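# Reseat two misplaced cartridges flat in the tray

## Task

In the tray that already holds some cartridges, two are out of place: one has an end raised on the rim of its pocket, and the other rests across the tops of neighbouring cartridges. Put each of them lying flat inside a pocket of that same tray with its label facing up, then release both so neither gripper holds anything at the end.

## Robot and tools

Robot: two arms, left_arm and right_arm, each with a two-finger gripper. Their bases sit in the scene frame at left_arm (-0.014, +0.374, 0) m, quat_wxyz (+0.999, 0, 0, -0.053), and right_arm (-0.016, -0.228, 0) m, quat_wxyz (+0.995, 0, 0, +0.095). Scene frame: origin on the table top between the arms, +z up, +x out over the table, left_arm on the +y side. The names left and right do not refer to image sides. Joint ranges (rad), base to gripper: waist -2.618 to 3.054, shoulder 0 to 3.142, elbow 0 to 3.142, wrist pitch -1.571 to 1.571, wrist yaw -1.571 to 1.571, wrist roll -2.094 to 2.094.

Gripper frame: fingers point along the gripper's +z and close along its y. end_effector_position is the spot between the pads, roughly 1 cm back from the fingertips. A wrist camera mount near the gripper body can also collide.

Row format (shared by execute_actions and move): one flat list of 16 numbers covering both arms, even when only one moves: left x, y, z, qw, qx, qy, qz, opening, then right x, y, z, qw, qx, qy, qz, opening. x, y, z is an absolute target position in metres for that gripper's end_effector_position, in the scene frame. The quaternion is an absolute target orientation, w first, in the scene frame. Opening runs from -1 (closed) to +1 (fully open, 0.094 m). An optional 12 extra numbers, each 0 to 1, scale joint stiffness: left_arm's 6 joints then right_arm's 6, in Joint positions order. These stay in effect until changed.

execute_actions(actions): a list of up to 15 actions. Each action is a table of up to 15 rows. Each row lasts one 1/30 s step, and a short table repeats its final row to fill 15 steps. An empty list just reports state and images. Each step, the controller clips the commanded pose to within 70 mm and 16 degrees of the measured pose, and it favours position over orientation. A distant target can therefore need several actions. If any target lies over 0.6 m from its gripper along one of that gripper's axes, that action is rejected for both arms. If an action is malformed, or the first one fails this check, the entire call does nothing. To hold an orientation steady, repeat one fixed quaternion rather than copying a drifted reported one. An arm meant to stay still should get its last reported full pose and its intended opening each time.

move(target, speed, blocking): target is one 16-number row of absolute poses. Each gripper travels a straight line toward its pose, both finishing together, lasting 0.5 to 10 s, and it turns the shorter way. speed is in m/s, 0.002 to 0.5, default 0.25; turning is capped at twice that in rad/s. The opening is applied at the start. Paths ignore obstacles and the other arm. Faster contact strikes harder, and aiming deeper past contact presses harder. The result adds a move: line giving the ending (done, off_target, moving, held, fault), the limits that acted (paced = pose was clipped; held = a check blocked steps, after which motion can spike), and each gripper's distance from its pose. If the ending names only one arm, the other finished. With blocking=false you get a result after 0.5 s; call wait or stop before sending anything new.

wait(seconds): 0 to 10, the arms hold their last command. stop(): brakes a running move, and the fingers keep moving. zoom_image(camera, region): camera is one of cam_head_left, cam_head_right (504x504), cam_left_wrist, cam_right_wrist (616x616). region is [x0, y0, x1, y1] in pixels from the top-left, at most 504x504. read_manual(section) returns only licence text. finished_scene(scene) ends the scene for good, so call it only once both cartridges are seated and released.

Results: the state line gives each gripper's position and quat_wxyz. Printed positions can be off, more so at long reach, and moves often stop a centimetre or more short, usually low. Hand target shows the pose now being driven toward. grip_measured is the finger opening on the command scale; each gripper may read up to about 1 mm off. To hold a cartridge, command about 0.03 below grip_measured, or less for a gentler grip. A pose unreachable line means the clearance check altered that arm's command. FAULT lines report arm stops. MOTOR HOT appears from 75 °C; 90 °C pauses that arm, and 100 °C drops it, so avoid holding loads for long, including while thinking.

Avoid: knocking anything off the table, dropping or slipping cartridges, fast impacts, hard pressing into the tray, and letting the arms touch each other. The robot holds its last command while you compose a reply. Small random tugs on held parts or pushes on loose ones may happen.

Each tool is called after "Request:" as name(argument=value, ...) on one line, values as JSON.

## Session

Request:
execute_actions(actions=[])

Scene clock: 0.00 s.
left_arm: end_effector_position=(+0.1971, +0.1663, +0.3029) grip_measured=+1.000 end_effector_quat_wxyz=(+0.742, +0.363, +0.559, +0.064) | right_arm: end_effector_position=(+0.3147, -0.0155, +0.1970) grip_measured=+1.000 end_effector_quat_wxyz=(-0.129, +0.739, -0.649, -0.124)
Joint positions: left_arm=[-1.062  0.676  0.394  0.424 -0.672  0.75   0.094] | right_arm=[ 0.228  1.931  1.963 -1.466 -0.334 -1.259  0.094]
Joint velocities: left_arm=[ 0.012  0.002  0.012 -0.037 -0.022  0.051  0.   ] | right_arm=[-0.012  0.012 -0.007  0.022  0.037 -0.007  0.   ]
Motor temperatures (°C, as the motors report them): left_arm=[23 25 23 21 22 25] | right_arm=[22 27 24 22 24 23]
Hand target (left_arm): +0.196, +0.168, +0.312; +0.750, +0.351, +0.557, +0.056
Hand target (right_arm): +0.314, -0.014, +0.205; -0.141, +0.739, -0.646, -0.125
Joint stiffness scale: left_arm=[1. 1. 1. 1. 1. 1.] | right_arm=[1. 1. 1. 1. 1. 1.]

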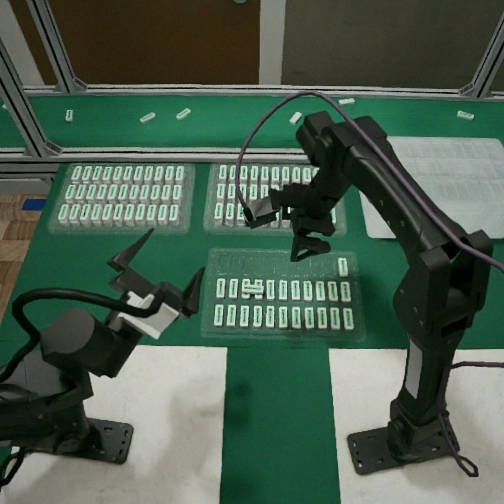

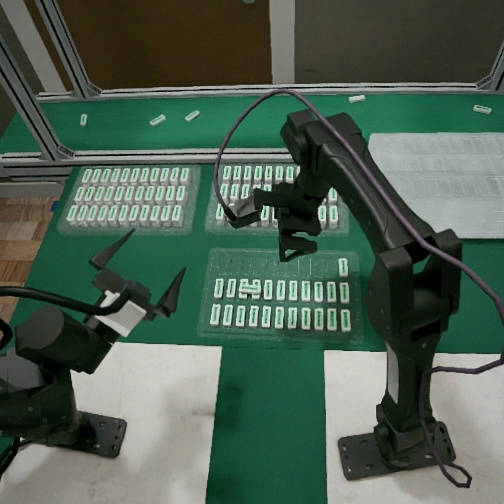

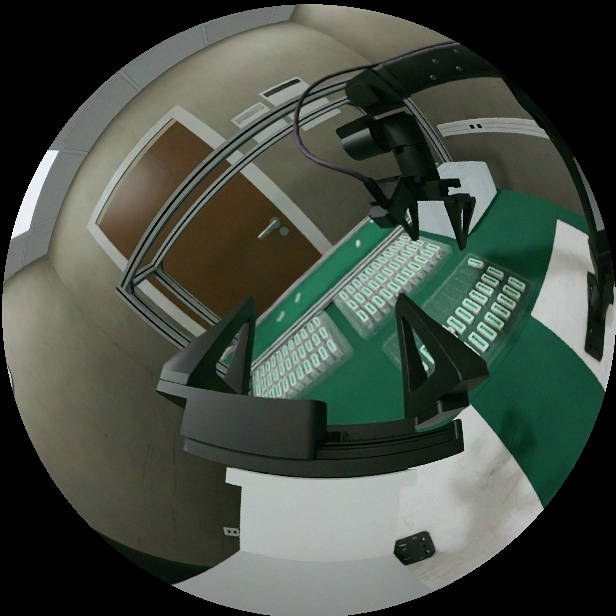

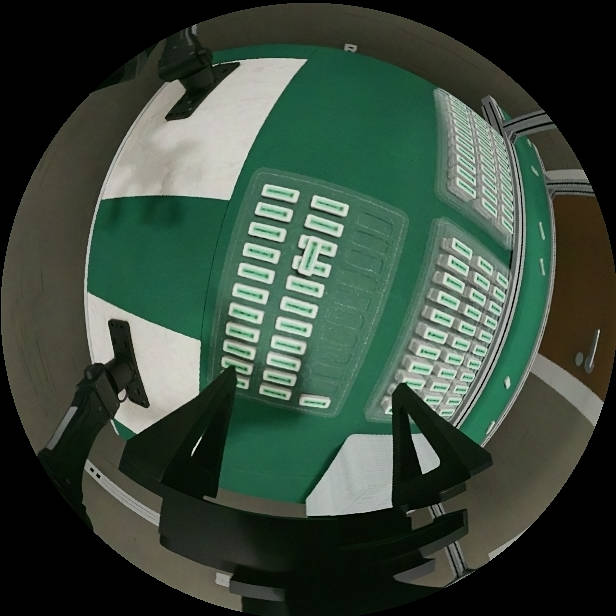

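Request:
move(target=[0.17,0.25,0.31,0.742,0.363,0.559,0.064,1, 0.31,0.065,0.07,0,0.707,-0.707,0,0], speed=0.2)

Request:
zoom_image(camera="cam_head_left", region=[190, 230, 370, 350])

Scene clock: 6.97 s.
left_arm: end_effector_position=(+0.1763, +0.2434, +0.2930) grip_measured=+1.000 end_effector_quat_wxyz=(+0.725, +0.383, +0.567, +0.076) | right_arm: end_effector_position=(+0.3044, +0.0589, +0.0582) grip_measured=+0.002 end_effector_quat_wxyz=(-0.019, -0.707, +0.707, +0.002)
Joint positions: left_arm=[-0.875  0.182  0.394 -0.14  -0.49   0.731  0.094] | right_arm=[ 0.535  2.26   1.956 -1.306 -0.002 -0.845  0.047]
Joint velocities: left_arm=[ 0.017  0.012 -0.002 -0.051  0.051 -0.022  0.   ] | right_arm=[ 0.002  0.022  0.002  0.066 -0.066  0.037 -0.001]
Motor temperatures (°C, as the motors report them): left_arm=[23 25 24 23 22 25] | right_arm=[22 29 25 22 24 23]
Hand target (left_arm): +0.172, +0.251, +0.310; +0.742, +0.363, +0.560, +0.063
Hand target (right_arm): +0.311, +0.066, +0.071; -0.004, +0.707, -0.707, +0.001
Off the commanded pose (left_arm): 0.019 m, 3 deg.
Off the commanded pose (right_arm): 0.014 m, 2 deg.
Joint stiffness scale: left_arm=[1. 1. 1. 1. 1. 1.] | right_arm=[1. 1. 1. 1. 1. 1.]
move: off_target (left_arm, right_arm)

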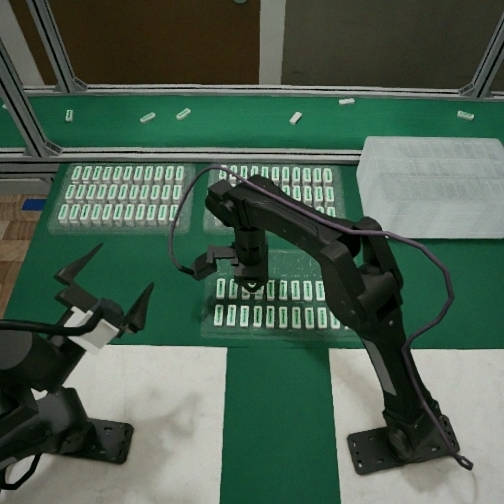

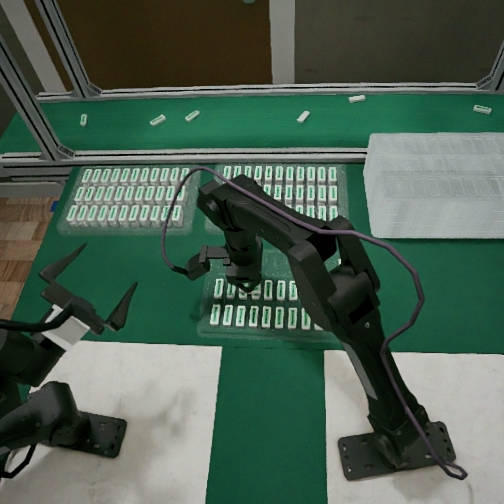

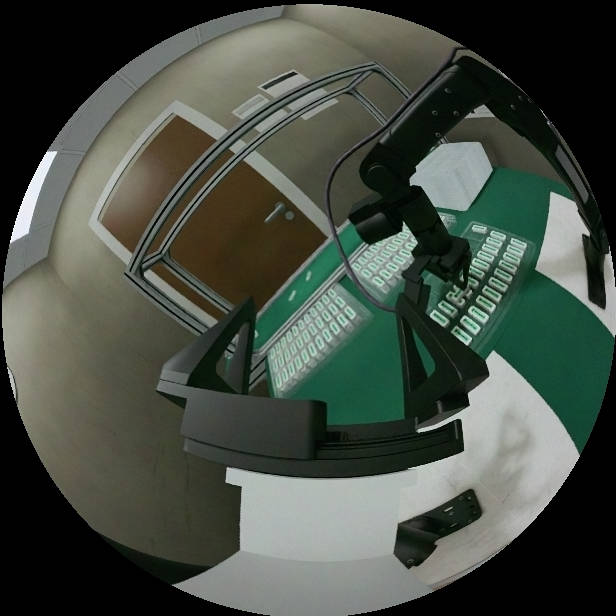

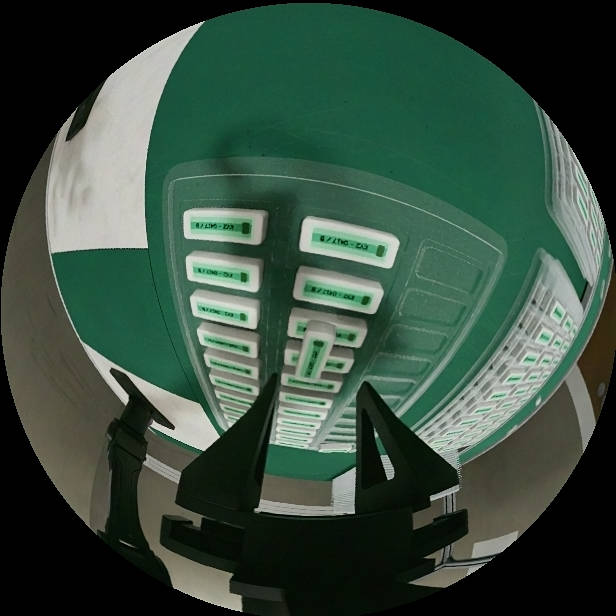

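Region (190, 230, 370, 350) of cam_head_left's 504x504 image, scaled by 2.800, with more detail than that image has.

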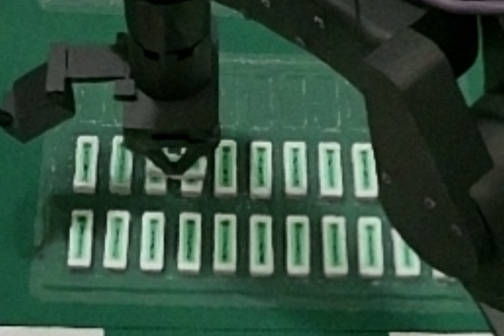

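Good; descend and grip.

Request:
move(target=[0.17,0.25,0.31,0.742,0.363,0.559,0.064,1, 0.308,0.065,0.04,0,0.707,-0.707,0,0], speed=0.05)

Request:
move(target=[0.17,0.25,0.31,0.742,0.363,0.559,0.064,1, 0.308,0.065,0.04,0,0.707,-0.707,0,-1])

Scene clock: 12.43 s.
left_arm: end_effector_position=(+0.1759, +0.2430, +0.2927) grip_measured=+1.000 end_effector_quat_wxyz=(+0.725, +0.383, +0.567, +0.075) | right_arm: end_effector_position=(+0.3086, +0.0625, +0.0417) grip_measured=+0.002 end_effector_quat_wxyz=(-0.005, -0.707, +0.707, +0.001)
Joint positions: left_arm=[-0.88   0.182  0.394 -0.141 -0.493  0.73   0.094] | right_arm=[ 0.535  2.26   1.891 -1.212 -0.002 -0.843  0.047]
Joint velocities: left_arm=[-0.012  0.007 -0.002  0.007 -0.037  0.007  0.   ] | right_arm=[ 0.002  0.007  0.012  0.022  0.022 -0.051  0.   ]
Motor temperatures (°C, as the motors report them): left_arm=[23 25 25 23 22 25] | right_arm=[22 30 25 22 24 23]
Hand target (left_arm): +0.171, +0.250, +0.310; +0.742, +0.363, +0.559, +0.064
Hand target (right_arm): +0.308, +0.065, +0.040; +0.000, +0.707, -0.707, -0.000
Off the commanded pose (left_arm): 0.020 m, 3 deg.
Off the commanded pose (right_arm): 0.003 m, 1 deg.
Joint stiffness scale: left_arm=[1. 1. 1. 1. 1. 1.] | right_arm=[1. 1. 1. 1. 1. 1.]
move: off_target (left_arm)

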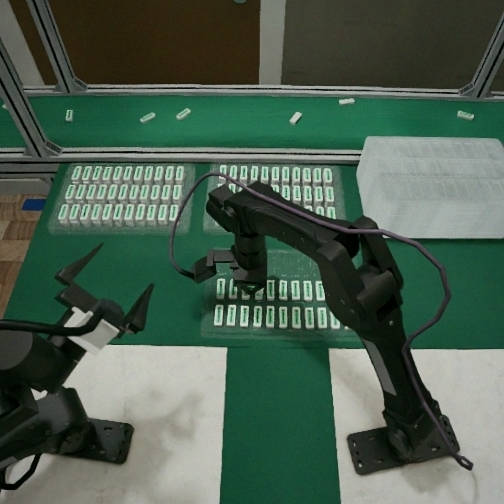

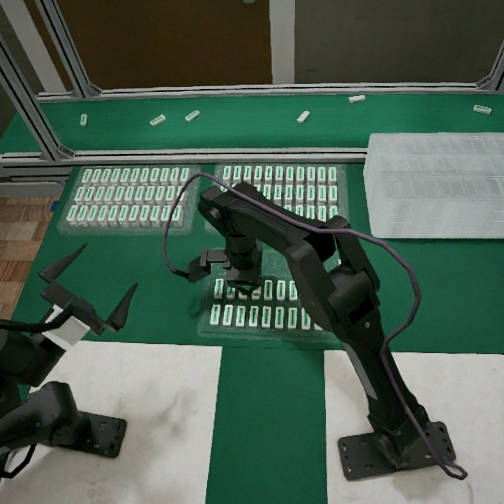

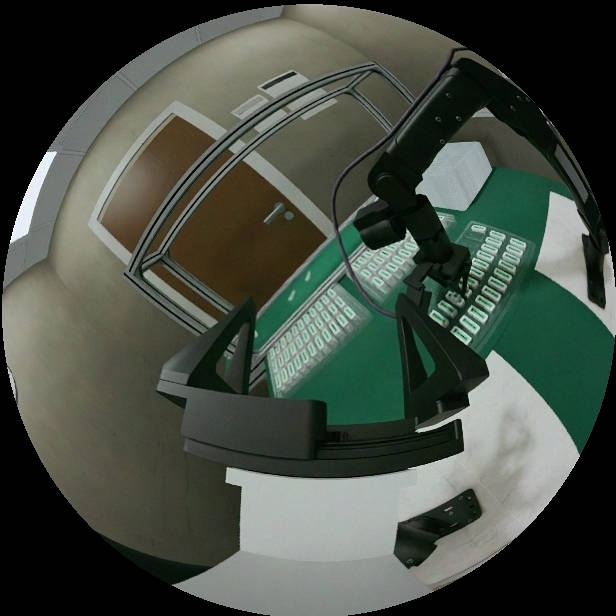

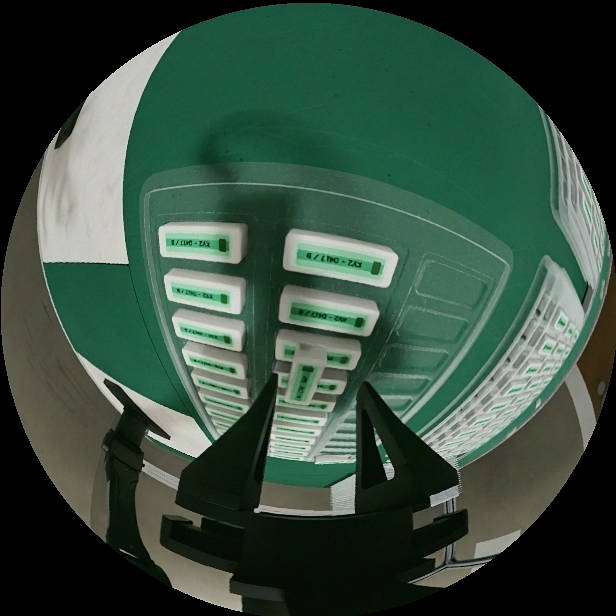

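Scene clock: 13.13 s.
left_arm: end_effector_position=(+0.1760, +0.2430, +0.2927) grip_measured=+1.000 end_effector_quat_wxyz=(+0.725, +0.383, +0.568, +0.075) | right_arm: end_effector_position=(+0.3090, +0.0629, +0.0417) grip_measured=-0.979 end_effector_quat_wxyz=(-0.004, -0.707, +0.707, +0.001)
Joint positions: left_arm=[-0.88   0.182  0.394 -0.141 -0.494  0.73   0.094] | right_arm=[ 0.535  2.26   1.891 -1.21  -0.002 -0.843  0.001]
Joint velocities: left_arm=[-0.017  0.017 -0.002  0.051  0.022 -0.007  0.   ] | right_arm=[-0.017 -0.002 -0.017  0.007 -0.007 -0.037  0.   ]
Motor temperatures (°C, as the motors report them): left_arm=[23 25 25 23 22 25] | right_arm=[22 30 25 22 24 23]
Hand target (left_arm): +0.171, +0.250, +0.310; +0.742, +0.363, +0.560, +0.064
Hand target (right_arm): +0.308, +0.065, +0.040; +0.000, +0.707, -0.707, -0.000
Off the commanded pose (left_arm): 0.020 m, 3 deg.
Off the commanded pose (right_arm): 0.003 m, 0 deg.
Joint stiffness scale: left_arm=[1. 1. 1. 1. 1. 1.] | right_arm=[1. 1. 1. 1. 1. 1.]
move: off_target (left_arm)

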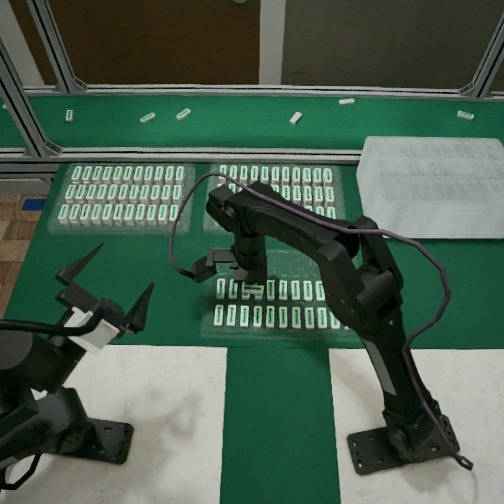

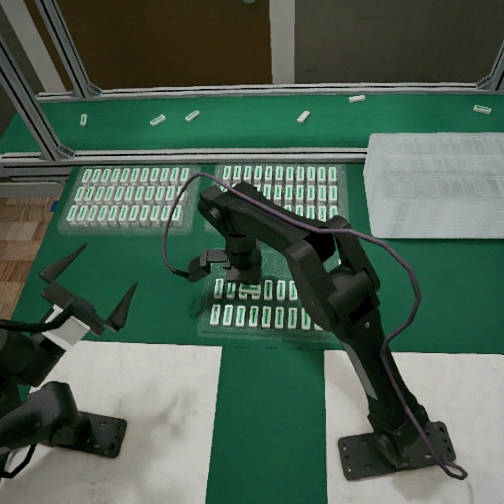

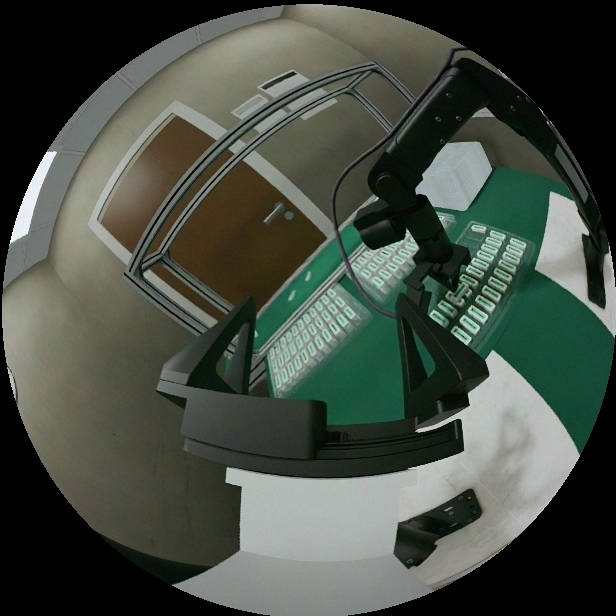

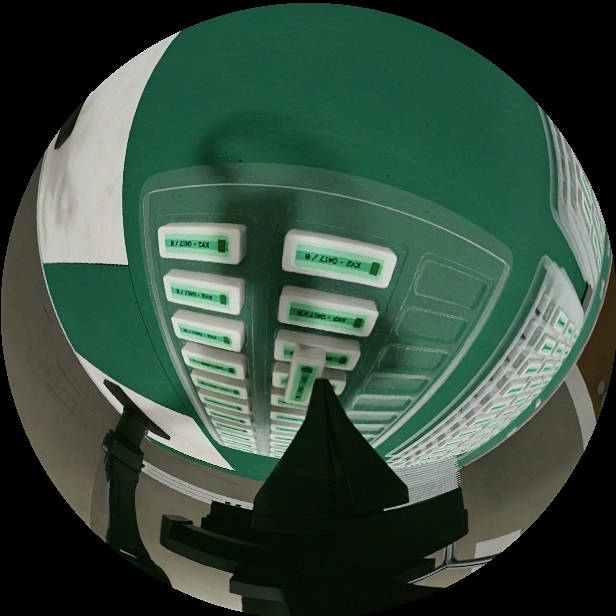

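Too high. Reopen, lower.

Request:
move(target=[0.17,0.25,0.31,0.742,0.363,0.559,0.064,1, 0.302,0.062,0.042,0,0.707,-0.707,0,0], speed=0.03)

Request:
move(target=[0.17,0.25,0.31,0.742,0.363,0.559,0.064,1, 0.302,0.062,0.031,0,0.707,-0.707,0,0], speed=0.03)

Request:
move(target=[0.17,0.25,0.31,0.742,0.363,0.559,0.064,1, 0.302,0.062,0.031,0,0.707,-0.707,0,-1])

Scene clock: 20.43 s.
left_arm: end_effector_position=(+0.1760, +0.2430, +0.2927) grip_measured=+1.000 end_effector_quat_wxyz=(+0.725, +0.383, +0.568, +0.075) | right_arm: end_effector_position=(+0.3021, +0.0567, +0.0316) grip_measured=-0.002 end_effector_quat_wxyz=(-0.019, -0.705, +0.709, +0.002)
Joint positions: left_arm=[-0.88   0.182  0.394 -0.141 -0.494  0.73   0.094] | right_arm=[ 0.535  2.26   1.85  -1.2   -0.002 -0.84   0.047]
Joint velocities: left_arm=[ 0.012  0.007 -0.027 -0.022  0.037 -0.037  0.   ] | right_arm=[-0.002 -0.007  0.002 -0.022  0.007 -0.037  0.   ]
Motor temperatures (°C, as the motors report them): left_arm=[23 25 26 24 22 25] | right_arm=[22 32 25 22 24 23]
Hand target (left_arm): +0.171, +0.250, +0.310; +0.742, +0.363, +0.559, +0.064
Hand target (right_arm): +0.302, +0.062, +0.042; +0.000, +0.707, -0.707, -0.000
Off the commanded pose (left_arm): 0.020 m, 3 deg.
Off the commanded pose (right_arm): 0.012 m, 2 deg.
Joint stiffness scale: left_arm=[1. 1. 1. 1. 1. 1.] | right_arm=[1. 1. 1. 1. 1. 1.]
move: off_target (left_arm, right_arm)

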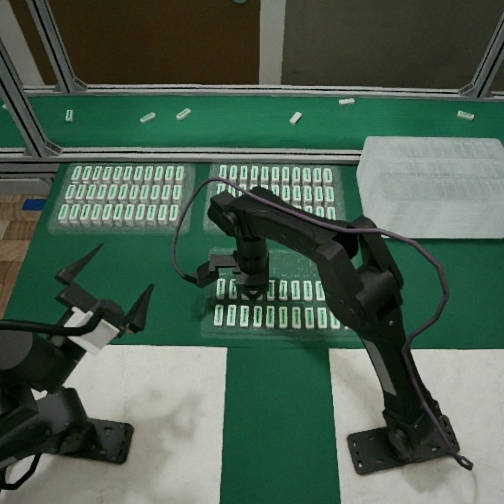

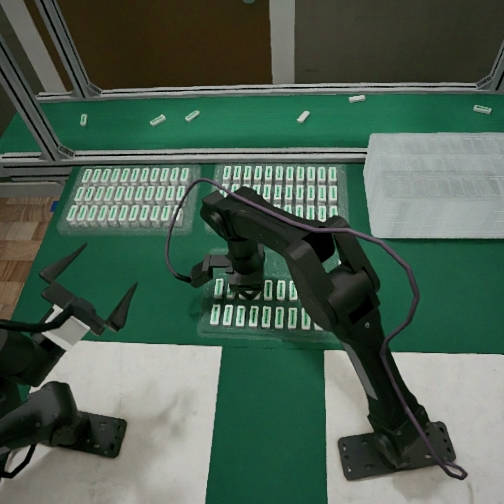

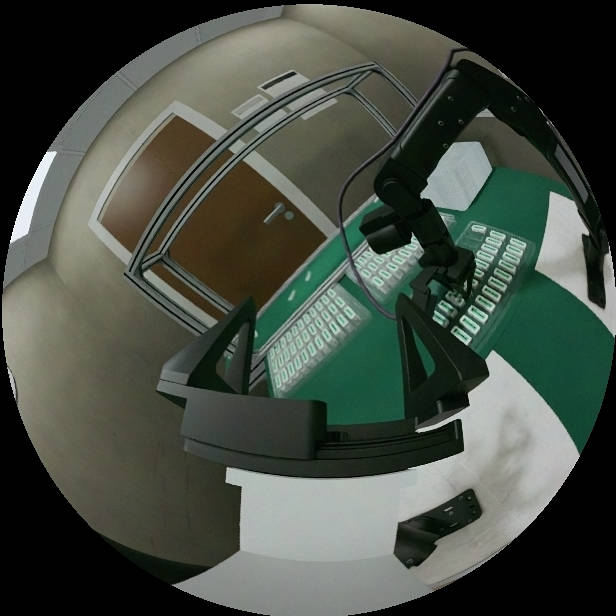

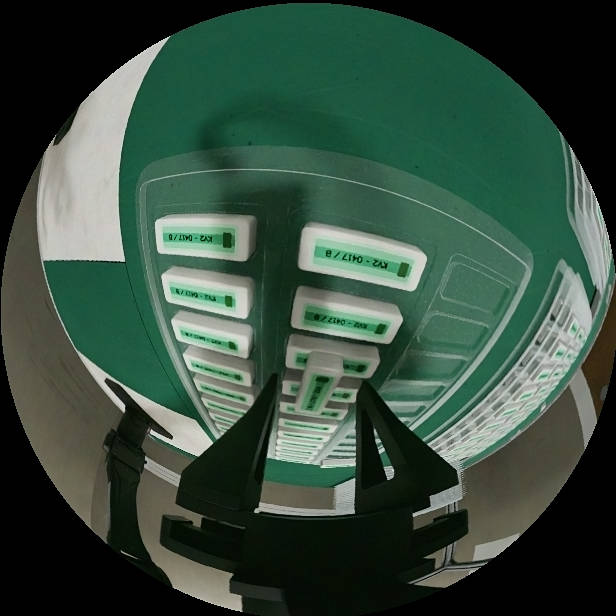

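Scene clock: 21.67 s.
left_arm: end_effector_position=(+0.1760, +0.2430, +0.2927) grip_measured=+1.000 end_effector_quat_wxyz=(+0.725, +0.383, +0.568, +0.075) | right_arm: end_effector_position=(+0.3048, +0.0582, +0.0256) grip_measured=-0.002 end_effector_quat_wxyz=(-0.011, -0.705, +0.709, -0.000)
Joint positions: left_arm=[-0.88   0.182  0.394 -0.141 -0.494  0.73   0.094] | right_arm=[ 0.535  2.259  1.824 -1.158  0.002 -0.839  0.047]
Joint velocities: left_arm=[-0.002 -0.017  0.017 -0.037 -0.007 -0.051  0.   ] | right_arm=[-0.007  0.007 -0.012 -0.007  0.007 -0.022  0.001]
Motor temperatures (°C, as the motors report them): left_arm=[23 25 26 24 22 25] | right_arm=[22 32 25 22 24 23]
Hand target (left_arm): +0.171, +0.250, +0.310; +0.742, +0.363, +0.559, +0.064
Hand target (right_arm): +0.302, +0.062, +0.031; +0.000, +0.707, -0.707, -0.000
Off the commanded pose (left_arm): 0.020 m, 3 deg.
Off the commanded pose (right_arm): 0.007 m, 1 deg.
Joint stiffness scale: left_arm=[1. 1. 1. 1. 1. 1.] | right_arm=[1. 1. 1. 1. 1. 1.]
move: off_target (left_arm)

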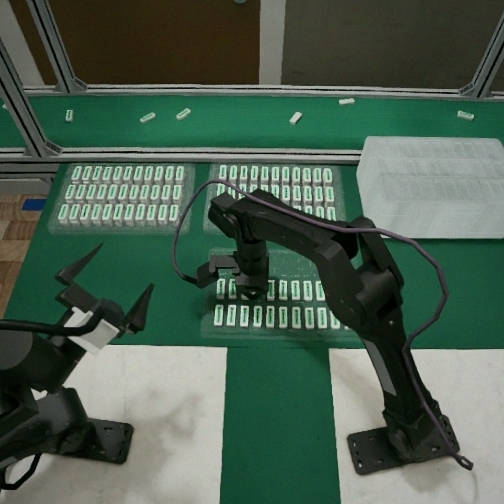

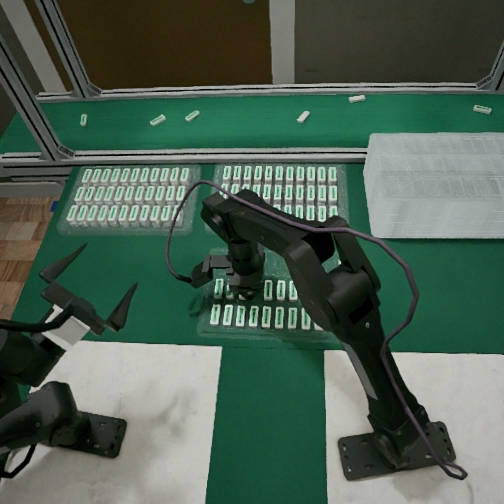

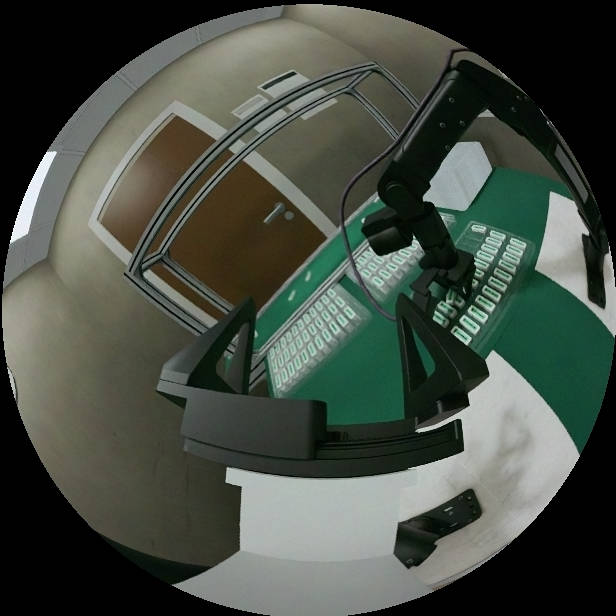

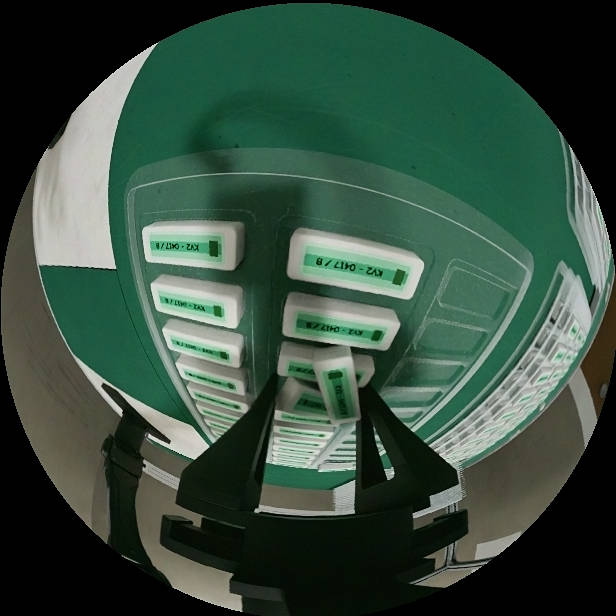

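Scene clock: 22.37 s.
left_arm: end_effector_position=(+0.1760, +0.2430, +0.2927) grip_measured=+1.000 end_effector_quat_wxyz=(+0.725, +0.383, +0.568, +0.075) | right_arm: end_effector_position=(+0.3093, +0.0604, +0.0283) grip_measured=-0.598 end_effector_quat_wxyz=(+0.001, -0.706, +0.709, -0.005)
Joint positions: left_arm=[-0.88   0.182  0.394 -0.141 -0.494  0.73   0.094] | right_arm=[ 0.535  2.252  1.826 -1.142  0.01  -0.84   0.019]
Joint velocities: left_arm=[-0.007 -0.022 -0.002 -0.037  0.007 -0.066  0.   ] | right_arm=[ 0.002  0.022  0.017  0.007  0.022 -0.022  0.   ]
Motor temperatures (°C, as the motors report them): left_arm=[23 25 26 24 22 25] | right_arm=[22 32 25 22 24 23]
Hand target (left_arm): +0.171, +0.250, +0.310; +0.742, +0.363, +0.559, +0.064
Hand target (right_arm): +0.302, +0.062, +0.031; +0.000, +0.707, -0.707, -0.000
Off the commanded pose (left_arm): 0.020 m, 3 deg.
Off the commanded pose (right_arm): 0.008 m, 1 deg.
Joint stiffness scale: left_arm=[1. 1. 1. 1. 1. 1.] | right_arm=[1. 1. 1. 1. 1. 1.]
move: off_target (left_arm)

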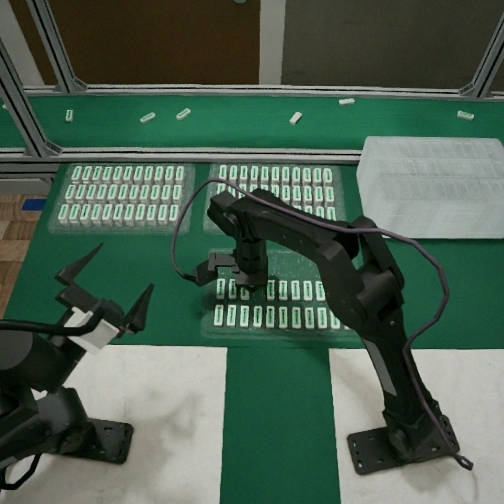

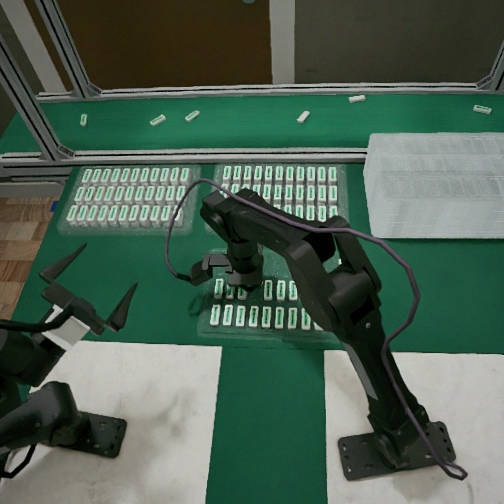

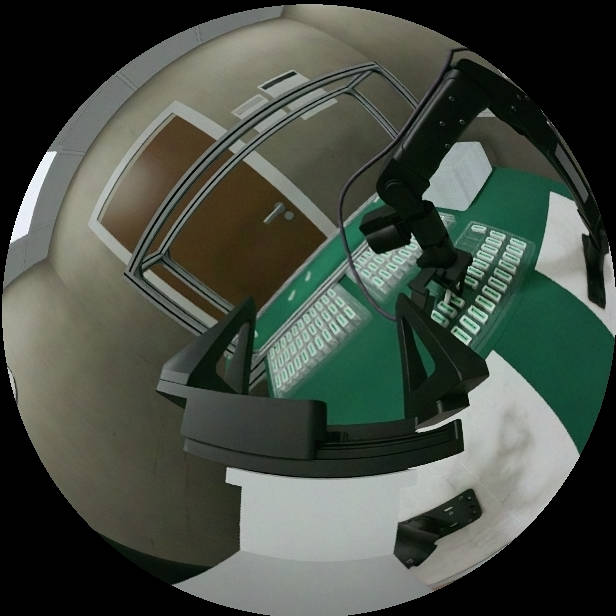

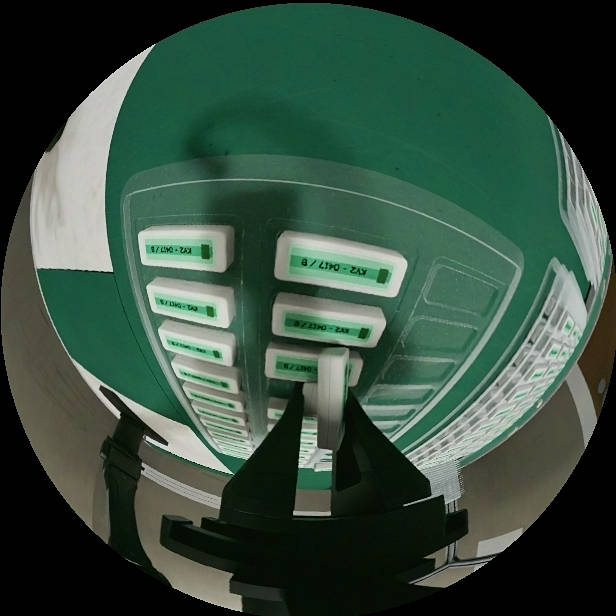

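Request:
move(target=[0.17,0.25,0.31,0.742,0.363,0.559,0.064,1, 0.302,0.062,0.035,0,0.707,-0.707,0,0.3], speed=0.03)

Request:
move(target=[0.17,0.25,0.31,0.742,0.363,0.559,0.064,1, 0.302,0.03,0.1,0,0.707,-0.707,0,0.3], speed=0.08)

Request:
zoom_image(camera="cam_right_wrist", region=[150, 150, 480, 450])

Scene clock: 31.43 s.
left_arm: end_effector_position=(+0.1760, +0.2430, +0.2927) grip_measured=+1.000 end_effector_quat_wxyz=(+0.725, +0.383, +0.568, +0.075) | right_arm: end_effector_position=(+0.3093, +0.0602, +0.0280) grip_measured=+0.298 end_effector_quat_wxyz=(+0.000, -0.705, +0.709, -0.005)
Joint positions: left_arm=[-0.88   0.182  0.394 -0.141 -0.494  0.73   0.094] | right_arm=[ 0.535  2.253  1.826 -1.142  0.011 -0.84   0.061]
Joint velocities: left_arm=[ 0.002  0.002 -0.017  0.007 -0.066  0.037  0.   ] | right_arm=[ 0.017  0.002  0.012 -0.007 -0.037 -0.037  0.001]
Motor temperatures (°C, as the motors report them): left_arm=[23 25 26 25 22 25] | right_arm=[22 33 25 22 24 23]
Hand target (left_arm): +0.171, +0.250, +0.310; +0.742, +0.363, +0.559, +0.064
Hand target (right_arm): +0.302, +0.062, +0.035; +0.000, +0.707, -0.707, +0.000
Off the commanded pose (left_arm): 0.020 m, 3 deg.
Off the commanded pose (right_arm): 0.010 m, 1 deg.
Joint stiffness scale: left_arm=[1. 1. 1. 1. 1. 1.] | right_arm=[1. 1. 1. 1. 1. 1.]
move: off_target (left_arm)

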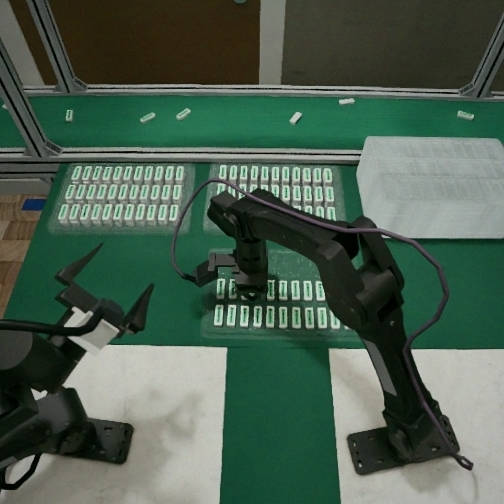

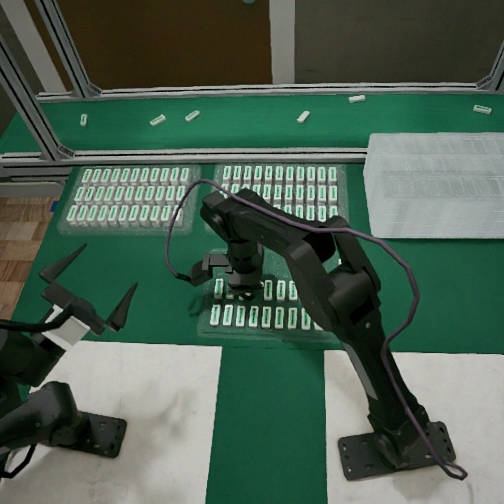

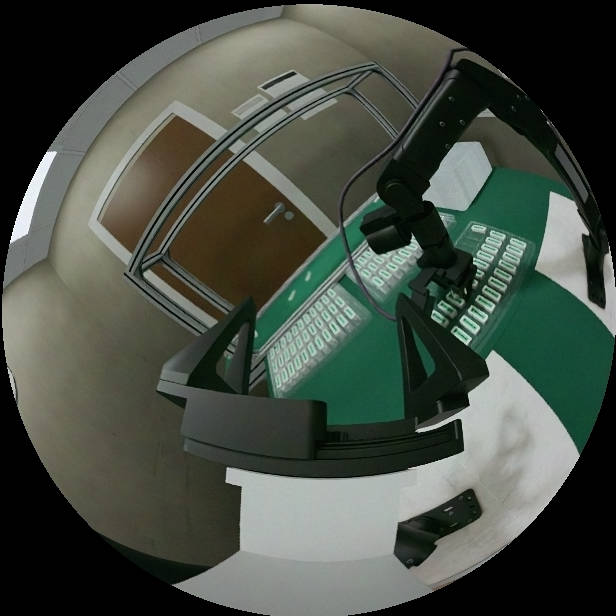

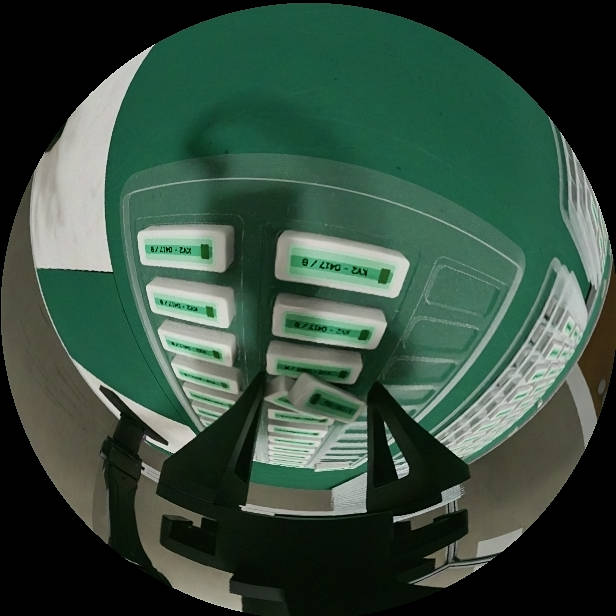

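Scene clock: 32.93 s.
left_arm: end_effector_position=(+0.1760, +0.2430, +0.2927) grip_measured=+1.000 end_effector_quat_wxyz=(+0.725, +0.383, +0.568, +0.075) | right_arm: end_effector_position=(+0.2967, +0.0296, +0.0830) grip_measured=+0.298 end_effector_quat_wxyz=(-0.018, -0.709, +0.705, -0.004)
Joint positions: left_arm=[-0.88   0.182  0.394 -0.141 -0.494  0.73   0.094] | right_arm=[ 0.5    2.137  1.857 -1.325  0.011 -0.887  0.061]
Joint velocities: left_arm=[-0.002  0.022 -0.002  0.022 -0.007 -0.007  0.   ] | right_arm=[-0.027  0.022 -0.012 -0.11  -0.007 -0.051 -0.   ]
Motor temperatures (°C, as the motors report them): left_arm=[23 25 26 25 22 25] | right_arm=[22 33 25 22 24 23]
Hand target (left_arm): +0.171, +0.250, +0.310; +0.742, +0.363, +0.559, +0.064
Hand target (right_arm): +0.301, +0.029, +0.100; +0.000, +0.707, -0.707, +0.000
Off the commanded pose (left_arm): 0.020 m, 3 deg.
Off the commanded pose (right_arm): 0.018 m, 2 deg.
Joint stiffness scale: left_arm=[1. 1. 1. 1. 1. 1.] | right_arm=[1. 1. 1. 1. 1. 1.]
move: off_target (left_arm, right_arm)

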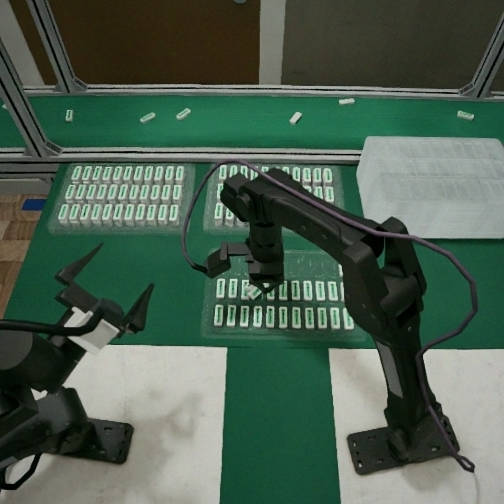

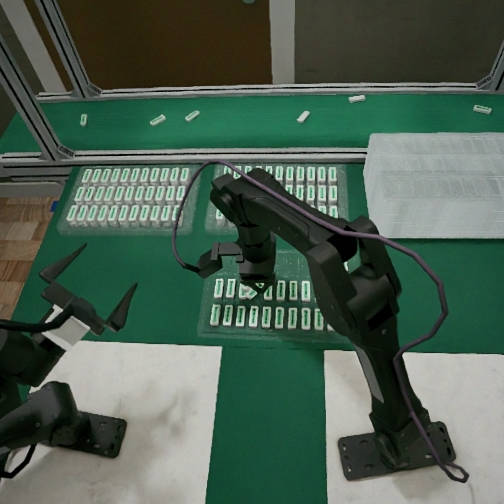

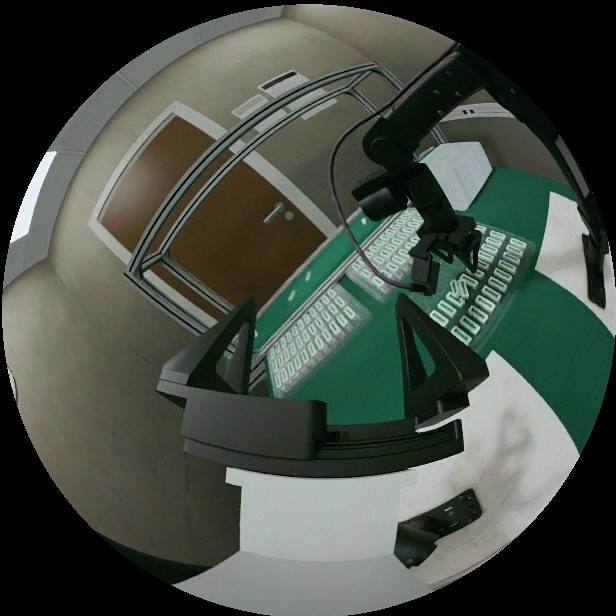

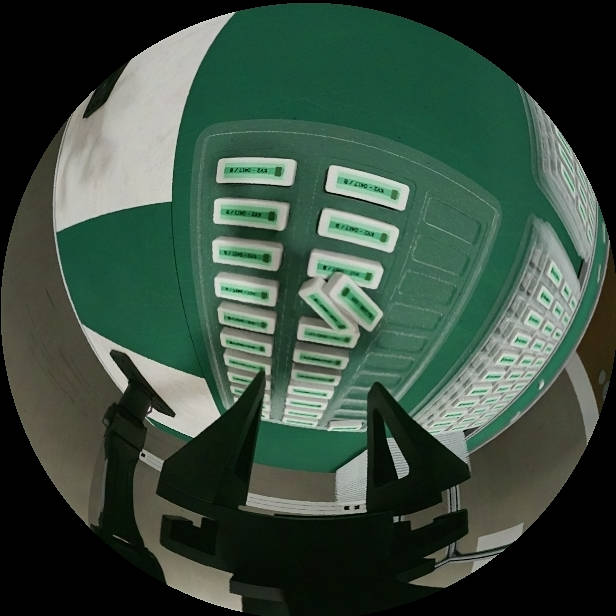

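Region (150, 150, 480, 450) of cam_right_wrist's 616x616 image, scaled by 1.527, with more detail than that image has; it fills the top 458 rows of this view, and the rest is white.

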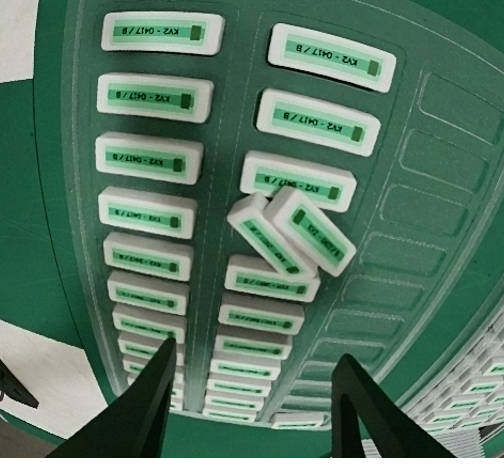

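Request:
move(target=[0.17,0.25,0.31,0.742,0.363,0.559,0.064,1, 0.31,0.05,0.075,0,0.383,0.924,0,-0.3], speed=0.15)

Request:
zoom_image(camera="cam_right_wrist", region=[150, 150, 480, 450])

Scene clock: 60.83 s.
left_arm: end_effector_position=(+0.1760, +0.2430, +0.2927) grip_measured=+1.000 end_effector_quat_wxyz=(+0.725, +0.383, +0.568, +0.075) | right_arm: end_effector_position=(+0.3040, +0.0392, +0.0683) grip_measured=-0.298 end_effector_quat_wxyz=(-0.012, +0.385, +0.923, -0.018)
Joint positions: left_arm=[-0.88   0.182  0.394 -0.141 -0.494  0.73   0.094] | right_arm=[ 0.5    2.201  1.9   -1.312 -0.005  1.482  0.033]
Joint velocities: left_arm=[-0.022  0.007  0.007  0.007  0.007 -0.066  0.   ] | right_arm=[-0.007 -0.012  0.002  0.007 -0.022  0.022 -0.   ]
Motor temperatures (°C, as the motors report them): left_arm=[23 25 27 26 22 25] | right_arm=[22 34 27 22 24 23]
Hand target (left_arm): +0.171, +0.250, +0.310; +0.742, +0.363, +0.559, +0.064
Hand target (right_arm): +0.309, +0.050, +0.075; -0.001, +0.383, +0.924, +0.000
Off the commanded pose (left_arm): 0.020 m, 3 deg.
Off the commanded pose (right_arm): 0.014 m, 2 deg.
Joint stiffness scale: left_arm=[1. 1. 1. 1. 1. 1.] | right_arm=[1. 1. 1. 1. 1. 1.]
move: off_target (left_arm, right_arm)

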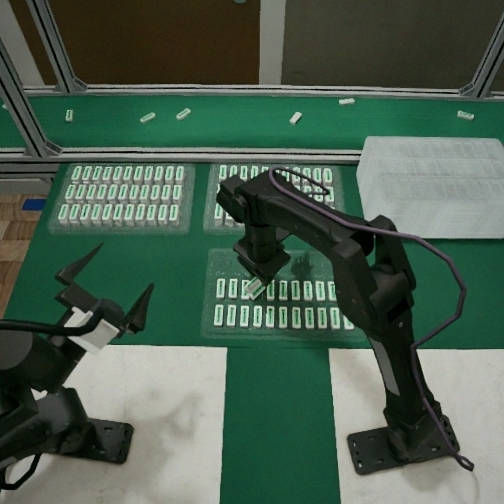

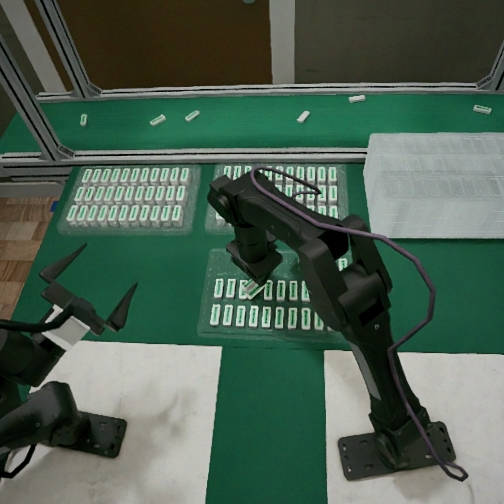

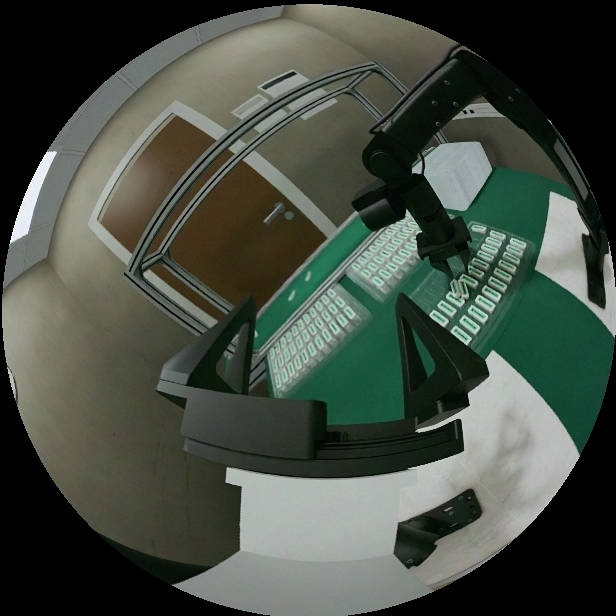

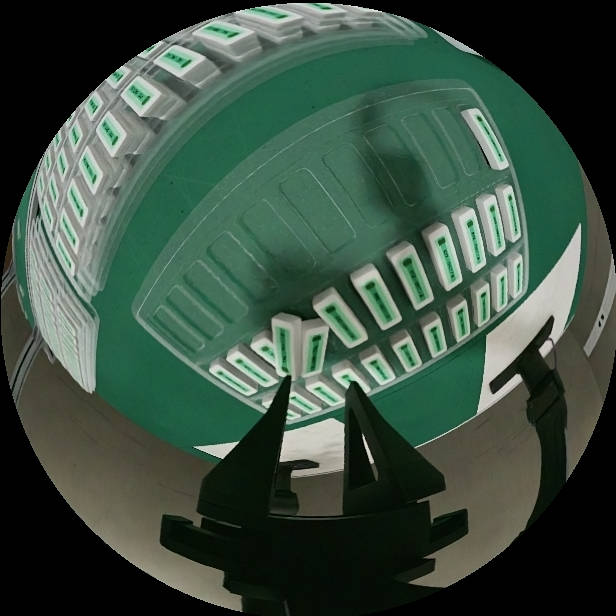

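Region (150, 150, 480, 450) of cam_right_wrist's 616x616 image, scaled by 1.527, with more detail than that image has; it fills the top 458 rows of this view, and the rest is white.

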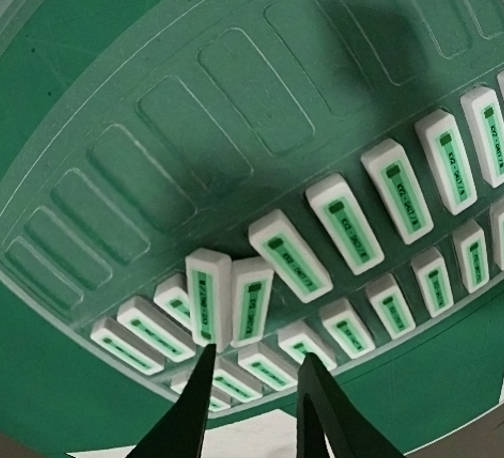

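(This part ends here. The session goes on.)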